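## Task

Move every stationery item into the bin labelled B, apart from the sticky-note pad, which stays out. All other objects remain on the table. No item may stick out over a bin's rim, and both bins must end up resting flat on the table. Items count only if they stay in place without the robot's support. Finish with the gripper open and moved away.

## Robot and tools

ROBOT. One arm with seven joints (waist, shoulder, upper arm roll, elbow, forearm roll, wrist pitch, wrist roll) and a two-finger parallel gripper. Its base may sit slightly tilted on a mount; the mount counts as part of the arm for collision checks. The fingers point along the gripper's +z axis and close along its y axis. The reported hand point lies between the pads when shut; fingertips extend about 22 mm past it when closed and about 9 mm when fully open. Closing also pushes the tips roughly 13 mm further out, so keep that margin above a surface.

FRAMES. Reported state uses the scene frame: origin on the table top under the base, +z up, +y to the left when facing along +x. Position is in metres, orientation as a quaternion w,x,y,z. The printed position can be slightly off, more so at long reach. Motion commands, however, are offsets in the gripper's own axes.

ROW FORMAT (used by both motion tools). One list for the single arm, 9 numbers, each in [-1, 1], in this order: dx, dy, dz, rx, ry, rz, position, force_limit, speed. The first six are an offset, not a pose: a displacement and rotation vector relative to the gripper's measured pose at the start of the action, expressed in gripper axes. Scale: 1.0 equals 0.6 m of travel or 180 degrees of turn. The last three are absolute finger settings: position +1 is fully open (85 mm), about -0.8 is where the pads touch, -1 closes until blocked. force_limit sets pad pressure (roughly 20 N at -1, 128 N at 0, 235 N at +1 on a 40 mm object). speed sets closing rate (about 20, 85, 150 mm/s at -1, 0, +1); faster closing adds a few newtons of grip.

execute_actions(actions): a list of actions, run in sequence. Each action is a table of at most 15 rows; each row lasts one control step of 1/30 s, and if fewer than 15 rows are given the last one repeats to fill 15 steps (0.5 s). Every row in an action is measured from that action's start pose, not from the previous row. For the first action of a call, the start is the last pose a result reported. An empty list just returns fresh state and images. Per step the command is clipped to within 70 mm and 16 degrees of the current pose, so large offsets need several actions; position wins over orientation when both cannot be met.

move(target, speed, blocking): target is one 9-number row, its offset taken from the pose in the most recent result that shows one. The gripper follows a straight path for 0.5 to 10 s (cut off at 10 s), turning the shorter way. speed is the path's top speed in m/s, 0.002 to 0.5, default 0.25 (turning up to twice that in rad/s). It does not avoid obstacles and may lag or overshoot in speed. Finger settings are sent at the start. blocking=false returns after 0.5 s while the arm keeps going; other motion commands are refused until a result shows it ended, so use wait or stop. The result adds a 'move:' line with the outcome (done, off_target, moving, held, fault), the limits that acted (paced = clipped command; held = a check blocked steps, after which the arm may speed up) and the remaining distance.

wait(seconds): 0 to 10 s; the arm holds its last command, and a running move continues (returns early when it ends). stop(): brakes a running move; fingers keep moving. zoom_image(camera, region): enlarges part of the latest image of cam_head_left, cam_head_right or cam_wrist (each 672x504); region is [x0, y0, x1, y1] in pixels, top-left origin, at most 504 by 504. finished_scene(scene): ends the current scene (number 1 or 2) irreversibly and reports success.

RESULTS. Besides pose: 'Hand target' is where the controller is now heading. A 'pose unreachable' line means the clearance check altered or blocked a command. object_status: 0 fingers moving, 1 blocked while opening, 2 blocked while closing (a grip), 3 reached the commanded spot or pads met (a small item may still be held). A new position value resets it to 0 briefly. position_measured is in counts: 3 open, ~78 = 60 mm, ~130 = 40 mm, ~180 = 20 mm, ~230 pads touching. touch_left (-y finger) and touch_right (+y finger) each give 28 cells in 7 groups of 4, ordered from fingertip toward the arm, each group along gripper +x; idle cells read near 0 with noise, and about 30, 140, 240 for 10, 50, 100 N spread evenly. Joint torques follow the joint order, with per-unit offsets and noise.

GRIPPING. Send position -1 and hold it; confirm object_status 2. Fingers stay put until position changes by at least 0.01, and only then do new force_limit or speed values apply; to loosen, open first. If a grip slips the fingers re-close automatically, except after a close at force_limit -1.

AVOID. Contact torque reaching a joint's load limit (48.6 N m for waist, shoulder, upper arm roll, elbow; 30.6 for forearm roll, wrist pitch, wrist roll; held weight included) freezes the arm for 10 s and drops the rest of the call. Holding loads heats motors: a MOTOR HOT warning from 60 °C, and at 75 °C an OVER-TEMPERATURE FAULT makes the arm sag. Brief external tugs on held items or pushes on loose ones can occur. Never knock anything off the table, and avoid drops, slams, hard impacts and heavy pushing; faster or deeper contact hits harder. Joints share speed limits and stop together on reversal, so after big moves the arm may still be short of target.

Each tool is called after "Request:" as a command line: name --argument value for each argument, lists and objects as JSON in quotes; but a table of rows of numbers goes row by row, as --pt "numbers of a row", without its own name.

## Session

Request:
execute_actions --actions '[]'

Scene clock: 0.00 s.
end_effector_position=(+0.5228, +0.1523, +0.3004) position_measured=3 object_status=3 touch_left=n/a touch_right=n/a end_effector_quat_wxyz=(-0.120, +0.705, -0.309, -0.627)
Joint positions: [-0.174  0.716 -0.456  1.088 -0.139  1.664  3.23 ]
Joint velocities: [-0.001  0.    -0.    -0.    -0.     0.     0.001]
Joint torques (N m, as the joint torque sensors report them, + toward a larger angle): no reading
Hand target: +0.523, +0.152, +0.300; -0.120, +0.705, -0.309, -0.627

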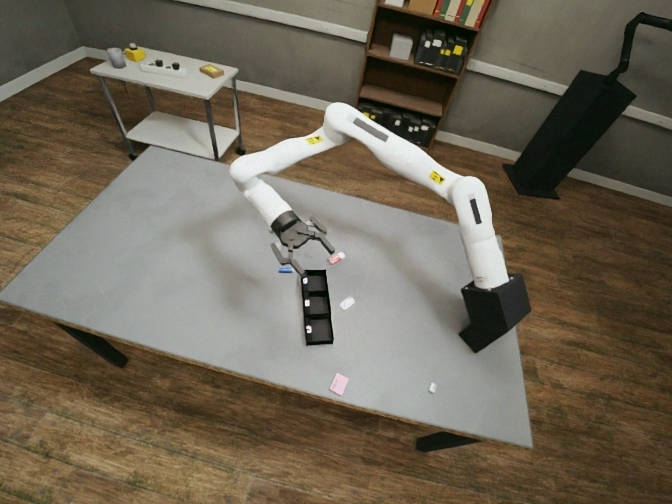

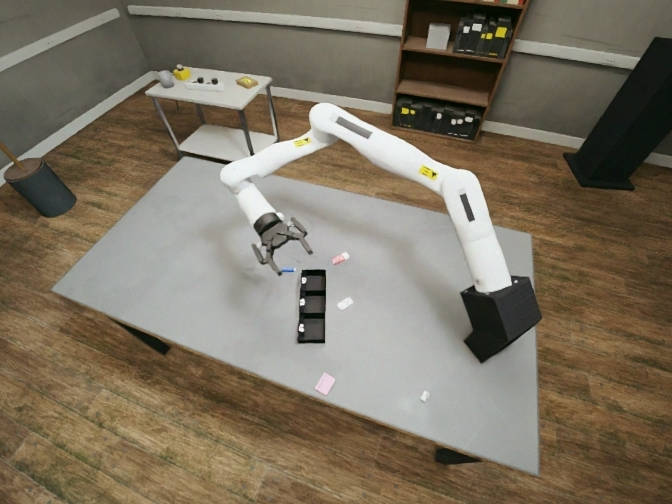

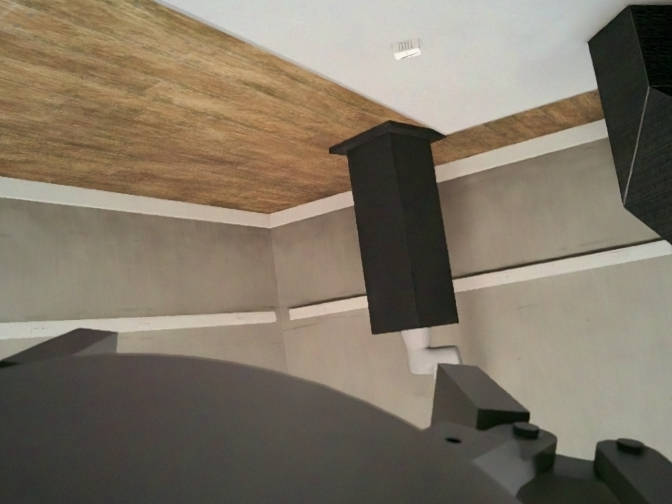

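Request:
move --target '[-0.137,0.121,-0.05,-0.085,0.444,-0.219,1,0,0]' --speed 0.4

Request:
zoom_image --camera "cam_head_left" --region '[240,220,480,410]'

Scene clock: 11.63 s.
end_effector_position=(+0.5040, +0.1027, +0.4014) position_measured=3 object_status=3 touch_left=((6 5 2 -7) (4 -4 5 9) (-7 1 -1 5) (3 -4 17 13) (0 -5 -3 -3) (-3 -9 23 0) (-6 4 2 0)) touch_right=((8 9 9 4) (1 0 1 -2) (-2 -2 4 -1) (-1 7 -10 5) (6 -10 3 -1) (7 6 -1 5) (3 -1 -8 11)) end_effector_quat_wxyz=(+0.000, +1.000, +0.001, +0.000)
Joint positions: [-1.002  0.46  -0.467  1.53   0.88   1.811  3.154]
Joint velocities: [-0.005 -0.001 -0.007  0.002  0.002  0.003 -0.005]
Joint torques (N m, as the joint torque sensors report them, + toward a larger angle): [-12.01  -8.17  -6.62  -5.53   0.01  -0.38   0.06]
Hand target: +0.504, +0.103, +0.402; -0.000, +1.000, +0.001, +0.001
Off the commanded pose: 0.002 m, 0 deg.
move: done

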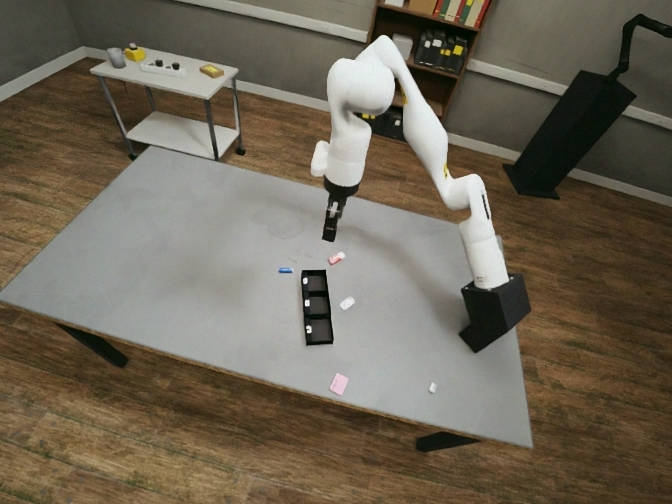

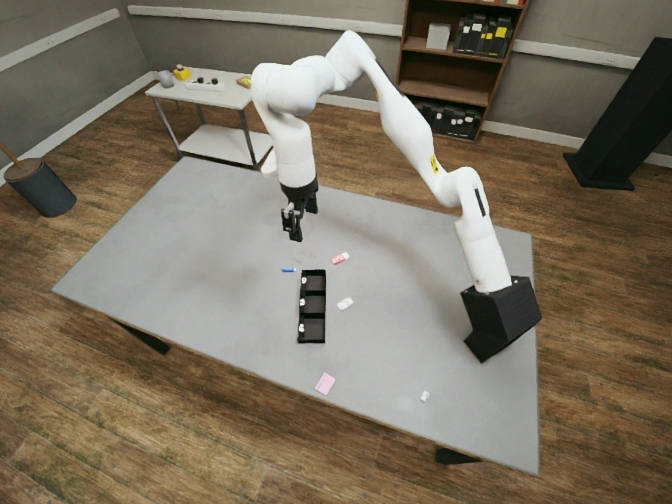

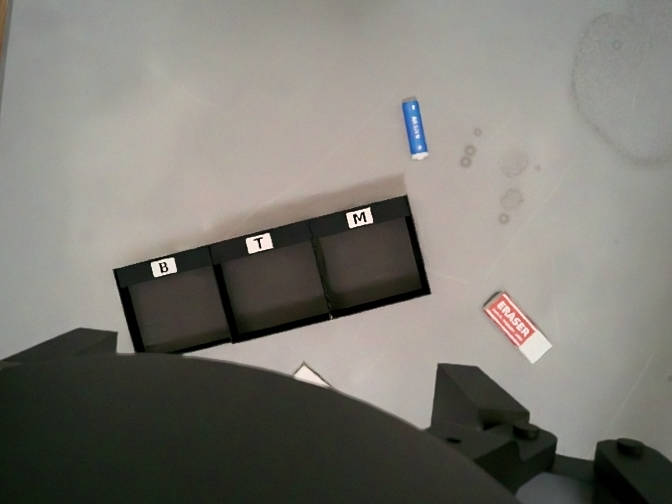

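Region (240, 220, 480, 410) of cam_head_left's 672x504 image, scaled by 2.100, with more detail than that image has; it fills the top 399 rows of this view, and the rest is white.

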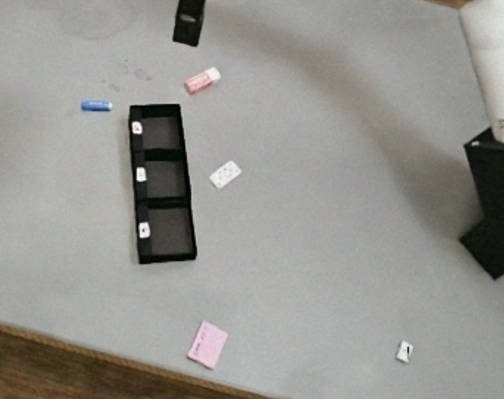

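Request:
move --target '[-0.08,0.3,0,0,0,0,1,0,0]' --speed 0.4

Request:
move --target '[0,0,0.4,0,0,0,1,0,0]' --speed 0.4

Scene clock: 17.13 s.
end_effector_position=(+0.4559, -0.0772, +0.4016) position_measured=3 object_status=3 touch_left=((11 -1 1 -4) (-6 -12 -1 -6) (-7 18 -9 0) (0 2 5 10) (-8 0 -6 -3) (-4 -6 17 5) (3 -2 -11 10)) touch_right=((9 -6 11 10) (-1 6 11 10) (4 -2 -12 -11) (-2 4 6 0) (3 2 10 -9) (4 1 13 -7) (4 -1 -11 5)) end_effector_quat_wxyz=(+0.000, +1.000, +0.001, +0.000)
Joint positions: [-0.914 -0.007 -0.495  1.872  0.72   1.809  3.276]
Joint velocities: [ 0.    -0.009  0.002  0.001 -0.     0.     0.002]
Joint torques (N m, as the joint torque sensors report them, + toward a larger angle): [-5.26 -3.36 -5.71 -6.64 -0.02 -0.18  0.38]
Hand target: +0.456, -0.077, +0.402; +0.000, +1.000, +0.001, +0.000
Off the commanded pose: 0.001 m, 0 deg.
move: done

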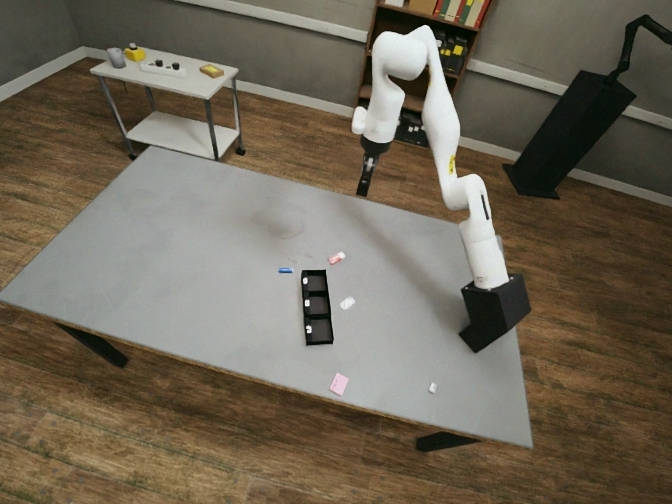

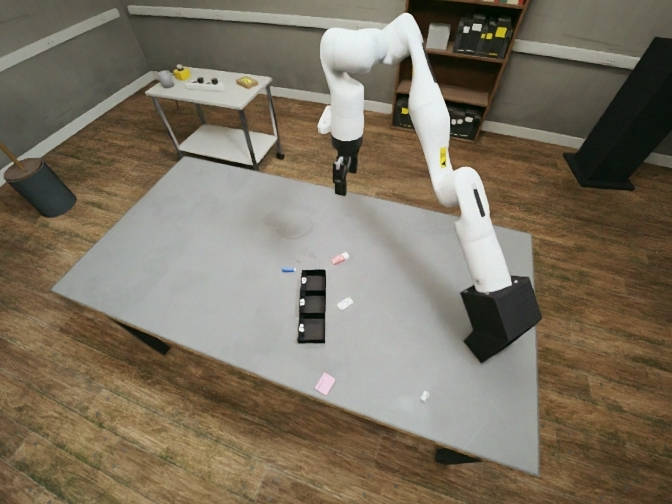

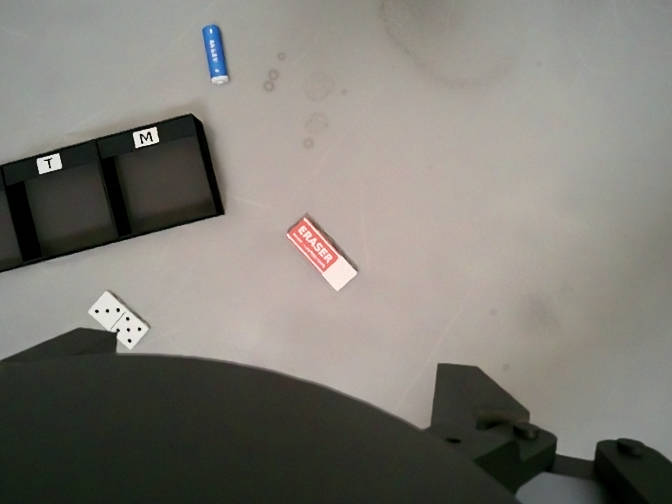

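Scene clock: 18.37 s.
end_effector_position=(+0.4550, -0.0774, +0.1617) position_measured=3 object_status=3 touch_left=((13 7 1 -1) (7 -5 -19 16) (-1 13 -5 -3) (15 -9 -10 8) (6 6 -6 15) (4 -2 7 -1) (10 -2 -6 -4)) touch_right=((5 0 12 10) (6 4 -3 3) (-7 -1 -11 0) (-3 -1 1 5) (-3 -6 3 -11) (11 -2 0 3) (1 -8 -7 5)) end_effector_quat_wxyz=(+0.000, +1.000, +0.002, -0.000)
Joint positions: [-0.598  0.126 -0.167  2.308  1.131  1.06   3.168]
Joint velocities: [ 0.     0.004  0.003  0.001 -0.    -0.001  0.   ]
Joint torques (N m, as the joint torque sensors report them, + toward a larger angle): [-5.97 -7.21 -5.52 -3.51 -0.03 -0.17  0.39]
Hand target: +0.455, -0.077, +0.162; +0.000, +1.000, +0.003, -0.000
Off the commanded pose: 0.001 m, 0 deg.
move: done

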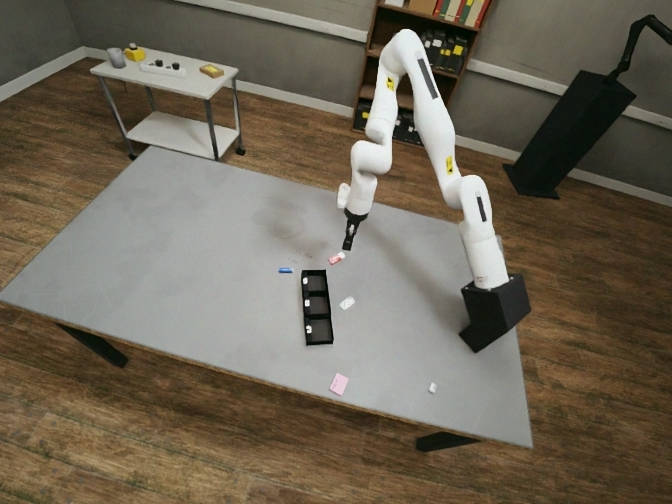

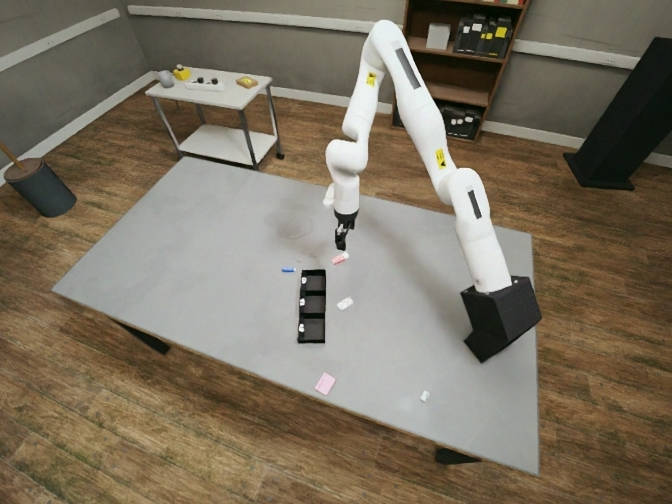

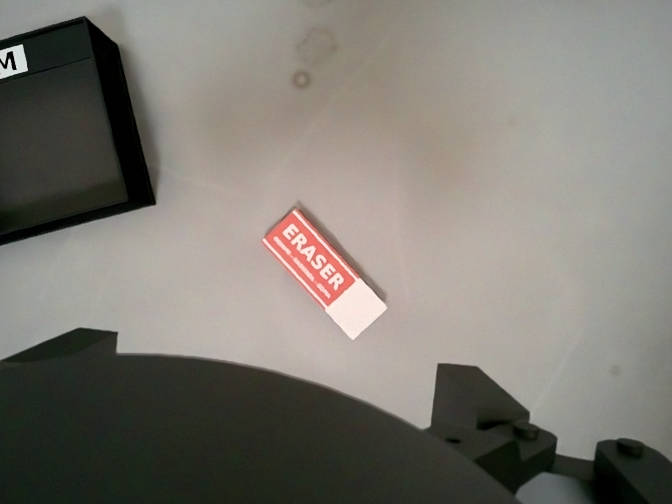

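Request:
move --target '[0.037,0.023,0.17,0,0,-0.27,0.3,-0.6,0]' --speed 0.4

Request:
zoom_image --camera "cam_head_left" --region '[280,200,400,300]'

Scene clock: 28.60 s.
end_effector_position=(+0.4768, -0.0911, +0.0599) position_measured=91 object_status=3 touch_left=((6 -11 1 2) (-11 0 -8 22) (-4 2 -4 -6) (12 -6 -3 15) (-7 -1 8 6) (8 -4 8 3) (1 7 4 -4)) touch_right=((4 -3 8 0) (16 3 -6 9) (2 -4 2 -6) (-1 -9 -5 -1) (-5 -6 -1 2) (-8 2 20 3) (8 -9 -12 0)) end_effector_quat_wxyz=(-0.000, +0.910, +0.414, -0.000)
Joint positions: [-0.38   0.302 -0.04   2.285  1.47   0.817  3.912]
Joint velocities: [ 0.002  0.004  0.005  0.     0.    -0.001  0.   ]
Joint torques (N m, as the joint torque sensors report them, + toward a larger angle): [ -7.17 -10.71  -5.02  -0.76  -0.15  -0.41   0.33]
Hand target: +0.477, -0.091, +0.060; -0.000, +0.910, +0.414, -0.000
Off the commanded pose: 0.000 m, 0 deg.
move: done

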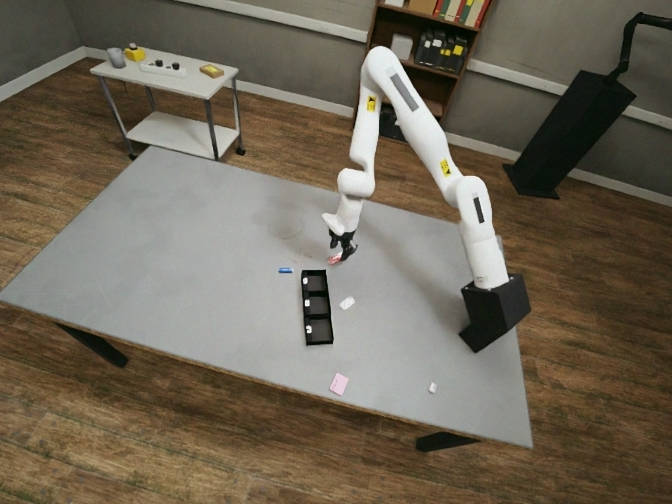

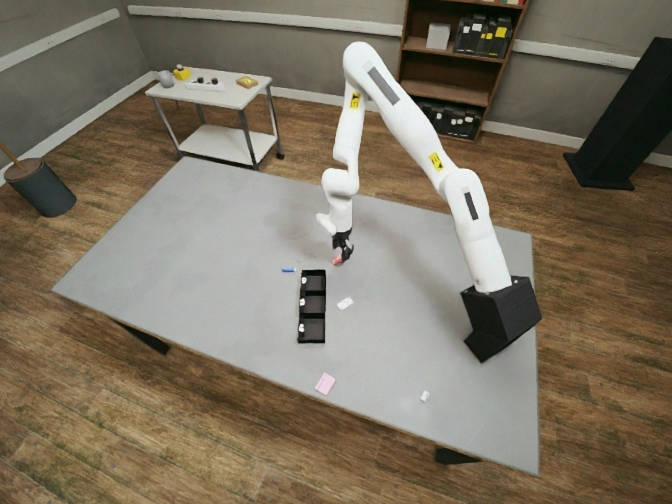

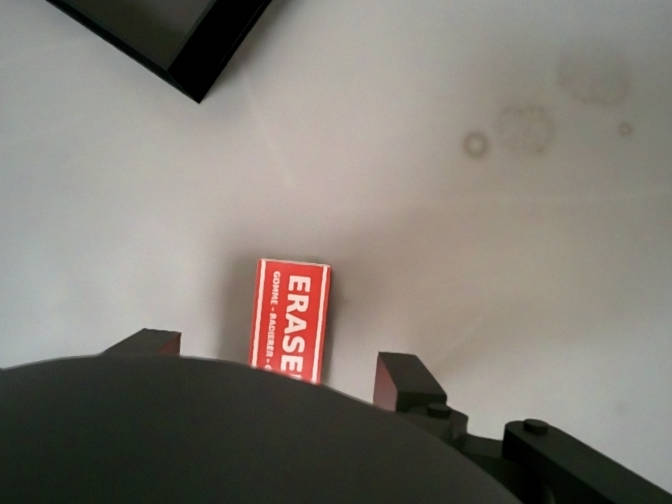

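Region (280, 200, 400, 300) of cam_head_left's 672x504 image, scaled by 4.200, with more detail than that image has.

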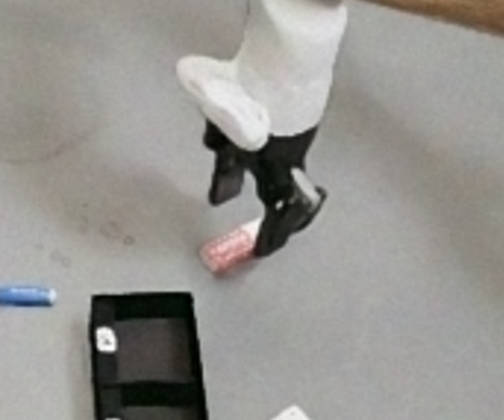

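Calibration good.

Request:
move --target '[0,0.002,0.06,0,0,0,0.3,-0.6,0]' --speed 0.1

Request:
move --target '[0,0,0,0,0,0,-1,-0.7,0]'

Request:
move --target '[0,0,-0.2,0,0,0,-1,-0.7,0]'

Scene clock: 32.73 s.
end_effector_position=(+0.4778, -0.0918, +0.0241) position_measured=91 object_status=3 touch_left=((5 12 -3 3) (4 -7 2 8) (-7 5 -1 -3) (15 -4 -4 14) (2 -1 3 8) (1 -10 15 -1) (3 5 3 -3)) touch_right=((19 -9 1 14) (7 -8 13 0) (-14 2 -2 0) (5 5 1 2) (-4 -1 3 0) (-10 2 10 -11) (0 -14 0 7)) end_effector_quat_wxyz=(-0.001, +0.910, +0.414, +0.000)
Joint positions: [-0.32   0.382 -0.007  2.27   1.608  0.761  3.823]
Joint velocities: [ 0.002  0.006  0.006 -0.    -0.001 -0.001  0.   ]
Joint torques (N m, as the joint torque sensors report them, + toward a larger angle): [ -7.61 -11.48  -4.69   0.07  -0.03  -0.27   0.44]
Hand target: +0.477, -0.092, +0.024; -0.001, +0.910, +0.414, -0.000
Off the commanded pose: 0.000 m, 0 deg.
move: done

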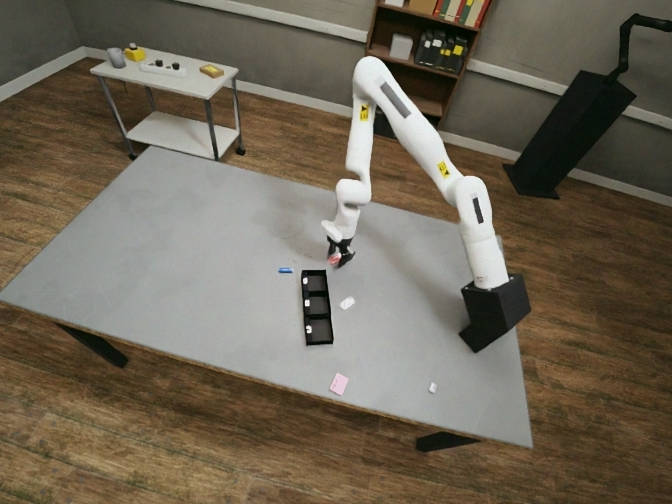

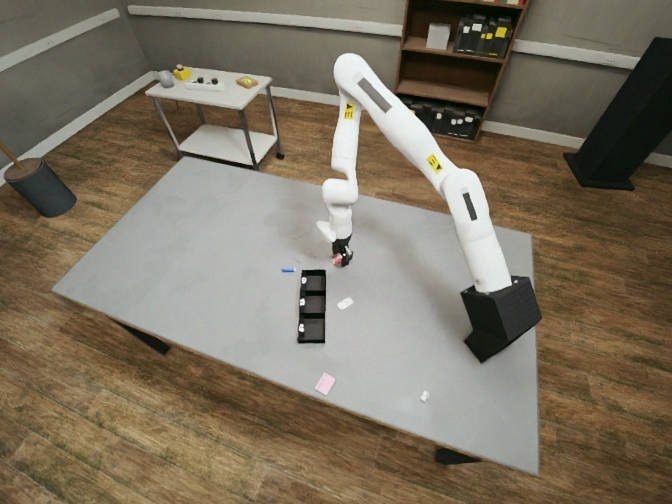

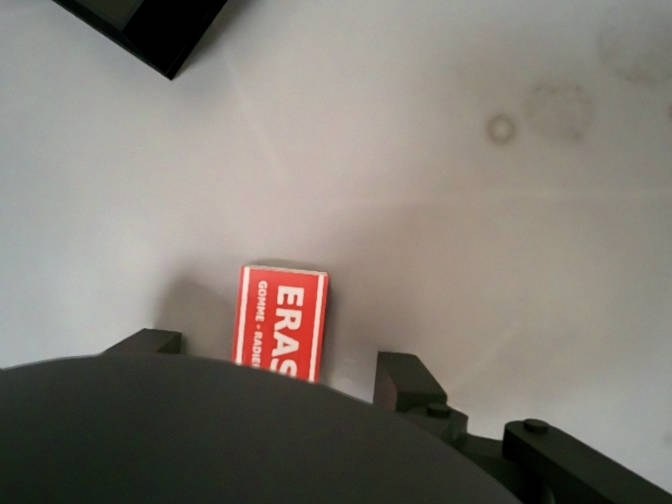

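Scene clock: 33.37 s.
end_effector_position=(+0.4778, -0.0918, +0.0243) position_measured=176 object_status=0 touch_left=((351 297 534 516) (206 281 300 251) (46 40 42 38) (8 5 7 2) (-5 4 -3 -5) (11 -6 6 7) (-1 -12 4 1)) touch_right=((338 458 351 383) (274 255 275 276) (37 48 40 39) (9 2 5 3) (3 -5 3 0) (7 6 9 12) (16 -13 -9 8)) end_effector_quat_wxyz=(-0.001, +0.910, +0.414, +0.000)
Joint positions: [-0.32   0.382 -0.007  2.271  1.608  0.761  3.823]
Joint velocities: [-0.001  0.001  0.     0.    -0.     0.    -0.001]
Joint torques (N m, as the joint torque sensors report them, + toward a larger angle): [ -7.3  -11.27  -4.48   0.     0.07  -0.19   0.37]
Hand target: +0.478, -0.092, +0.024; -0.001, +0.910, +0.414, +0.000
Off the commanded pose: 0.000 m, 0 deg.
move: done

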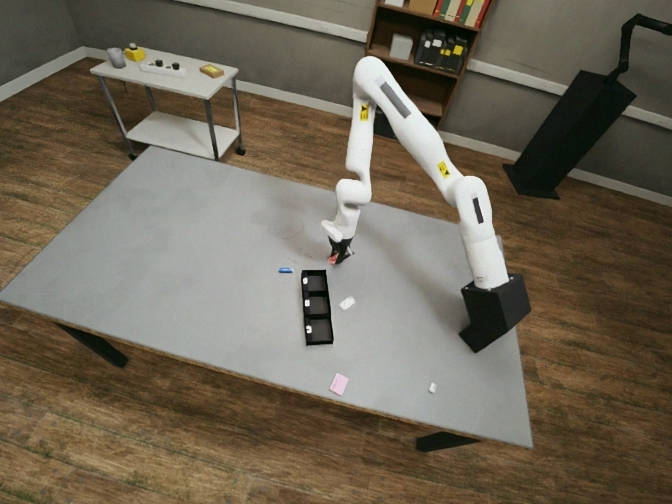

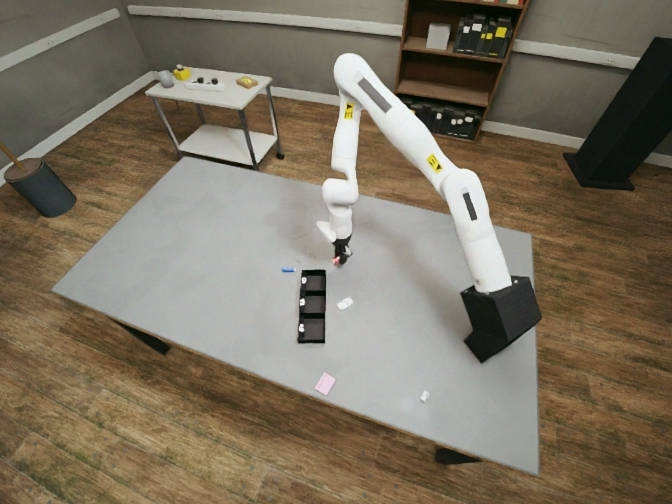

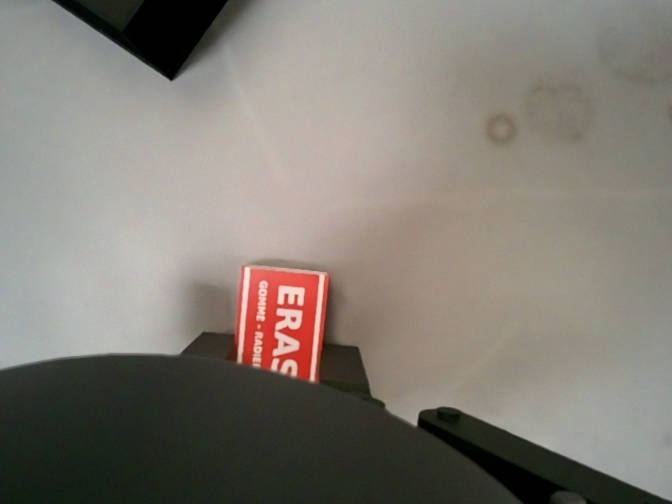

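Scene clock: 34.37 s.
end_effector_position=(+0.4782, -0.0920, +0.1441) position_measured=176 object_status=2 touch_left=((348 285 528 500) (203 285 308 252) (47 27 56 45) (4 -6 0 13) (-12 -15 4 6) (4 -10 14 8) (-13 1 0 0)) touch_right=((334 461 359 375) (289 248 267 275) (46 38 42 36) (-6 -5 -9 -5) (-1 -4 -2 -3) (-1 -1 14 -12) (3 -4 0 4)) end_effector_quat_wxyz=(-0.000, +0.910, +0.414, +0.000)
Joint positions: [-0.513  0.126 -0.136  2.262  1.171  1.006  4.106]
Joint velocities: [-0.    -0.004 -0.002  0.    -0.002  0.002  0.001]
Joint torques (N m, as the joint torque sensors report them, + toward a larger angle): [-6.1  -8.76 -5.43 -3.04 -0.02 -0.19  0.3 ]
Hand target: +0.478, -0.092, +0.144; -0.000, +0.910, +0.414, +0.001
Off the commanded pose: 0.000 m, 0 deg.
move: done

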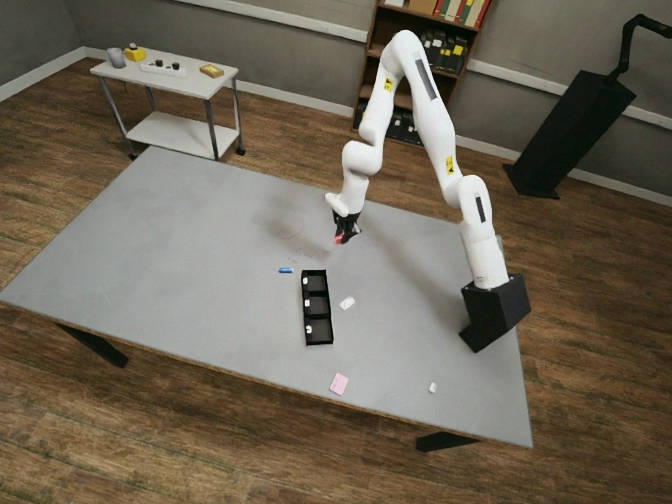

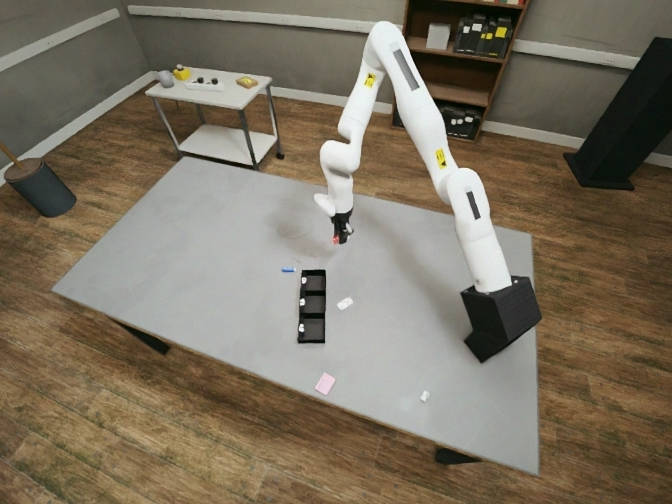

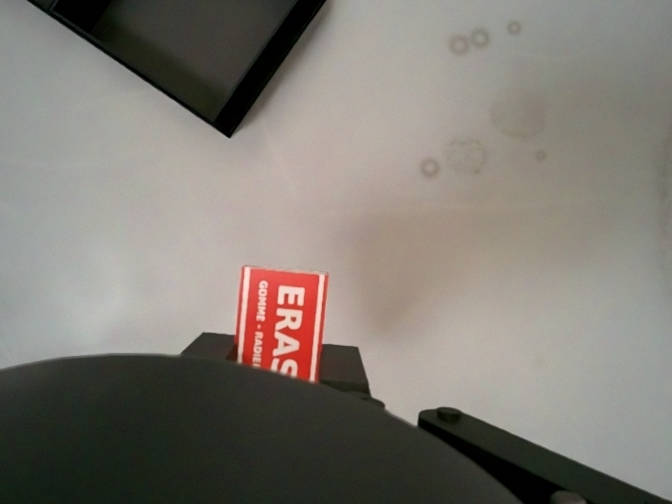

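Request:
move --target '[0.358,-0.342,0,0,0,-0.34,-1,-0.7,0]' --speed 0.4

Scene clock: 40.77 s.
end_effector_position=(+0.4669, +0.2049, +0.1443) position_measured=176 object_status=2 touch_left=((345 289 529 512) (200 287 310 245) (40 31 56 20) (7 -3 -12 6) (10 -4 2 7) (-2 -8 15 8) (-1 -3 1 -2)) touch_right=((336 458 348 379) (258 243 277 283) (34 45 31 35) (9 2 -8 10) (1 -4 1 -3) (3 1 3 -7) (4 -7 -10 7)) end_effector_quat_wxyz=(+0.000, +0.574, +0.819, +0.001)
Joint positions: [-0.802  0.825 -0.297  1.767  1.174  1.269  4.786]
Joint velocities: [-0.002  0.012  0.001 -0.002  0.002 -0.001  0.   ]
Joint torques (N m, as the joint torque sensors report them, + toward a larger angle): [-14.83 -12.58  -7.96  -3.11  -0.13  -0.15   0.38]
Hand target: +0.466, +0.205, +0.144; +0.000, +0.573, +0.819, +0.001
Off the commanded pose: 0.002 m, 0 deg.
move: done

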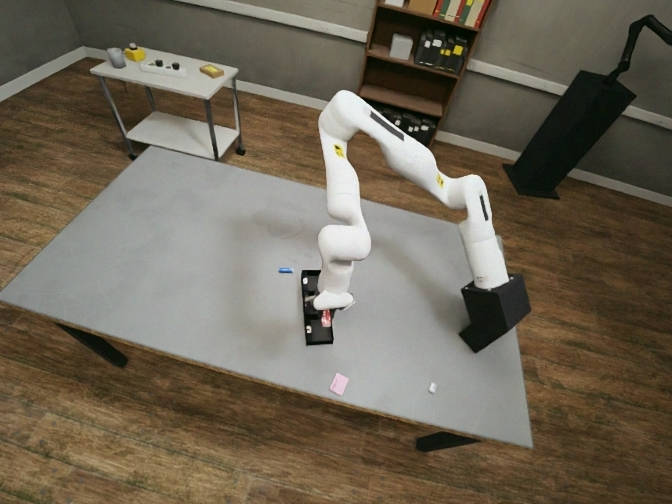

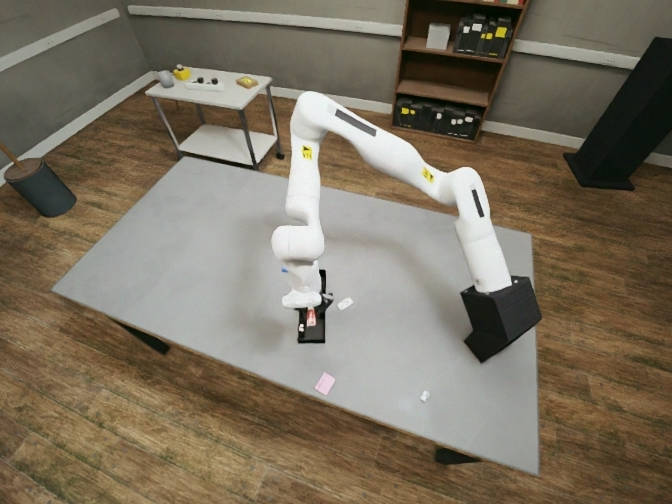

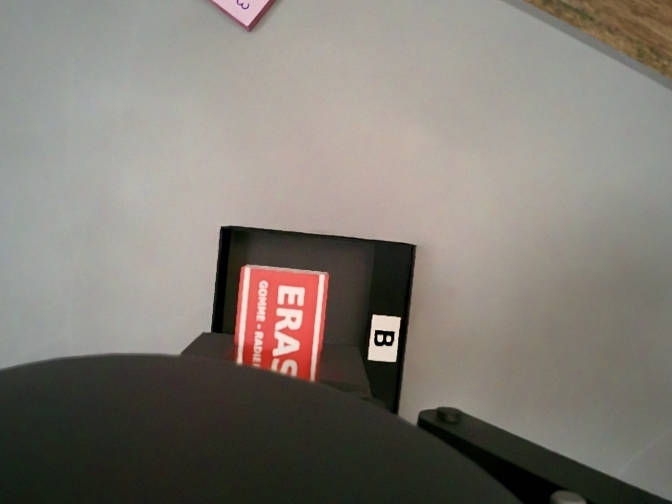

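Request:
move --target '[0.002,-0.004,0.13,0,0,0,-1,-0.7,0]' --speed 0.15

Scene clock: 45.13 s.
end_effector_position=(+0.4642, +0.2053, +0.0666) position_measured=176 object_status=2 touch_left=((348 295 521 519) (201 280 303 250) (35 42 52 34) (-2 -10 3 12) (-3 -8 7 9) (-9 -8 7 9) (-6 3 8 4)) touch_right=((339 479 361 383) (281 265 267 265) (41 35 30 35) (2 0 -5 6) (-10 -6 0 10) (-3 -11 10 10) (7 -2 0 -1)) end_effector_quat_wxyz=(+0.000, +0.573, +0.819, +0.001)
Joint positions: [-0.715  0.919 -0.237  1.79   1.309  1.147  4.722]
Joint velocities: [ 0.002  0.005  0.002  0.    -0.    -0.002  0.001]
Joint torques (N m, as the joint torque sensors report them, + toward a larger angle): [-15.01 -12.94  -7.8   -2.33   0.06  -0.15   0.36]
Hand target: +0.464, +0.205, +0.066; +0.000, +0.573, +0.819, +0.001
Off the commanded pose: 0.000 m, 0 deg.
move: done

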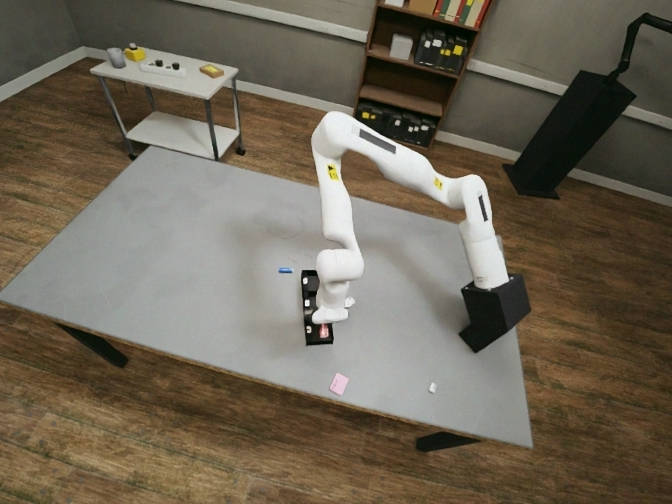

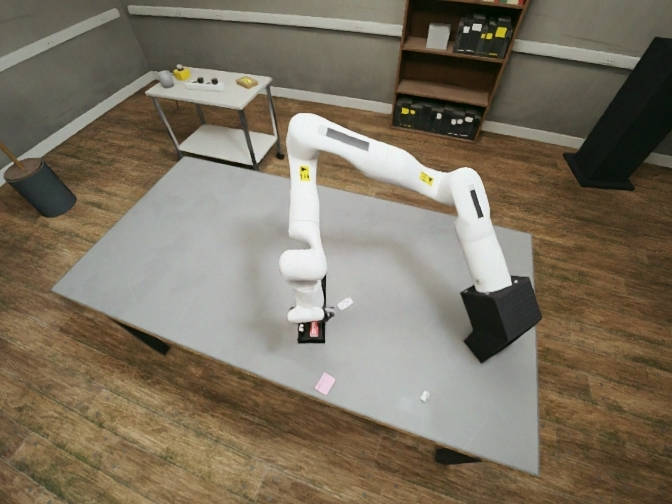

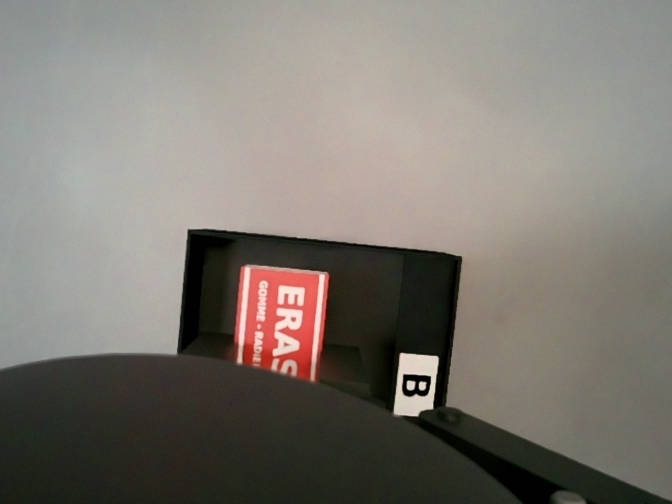

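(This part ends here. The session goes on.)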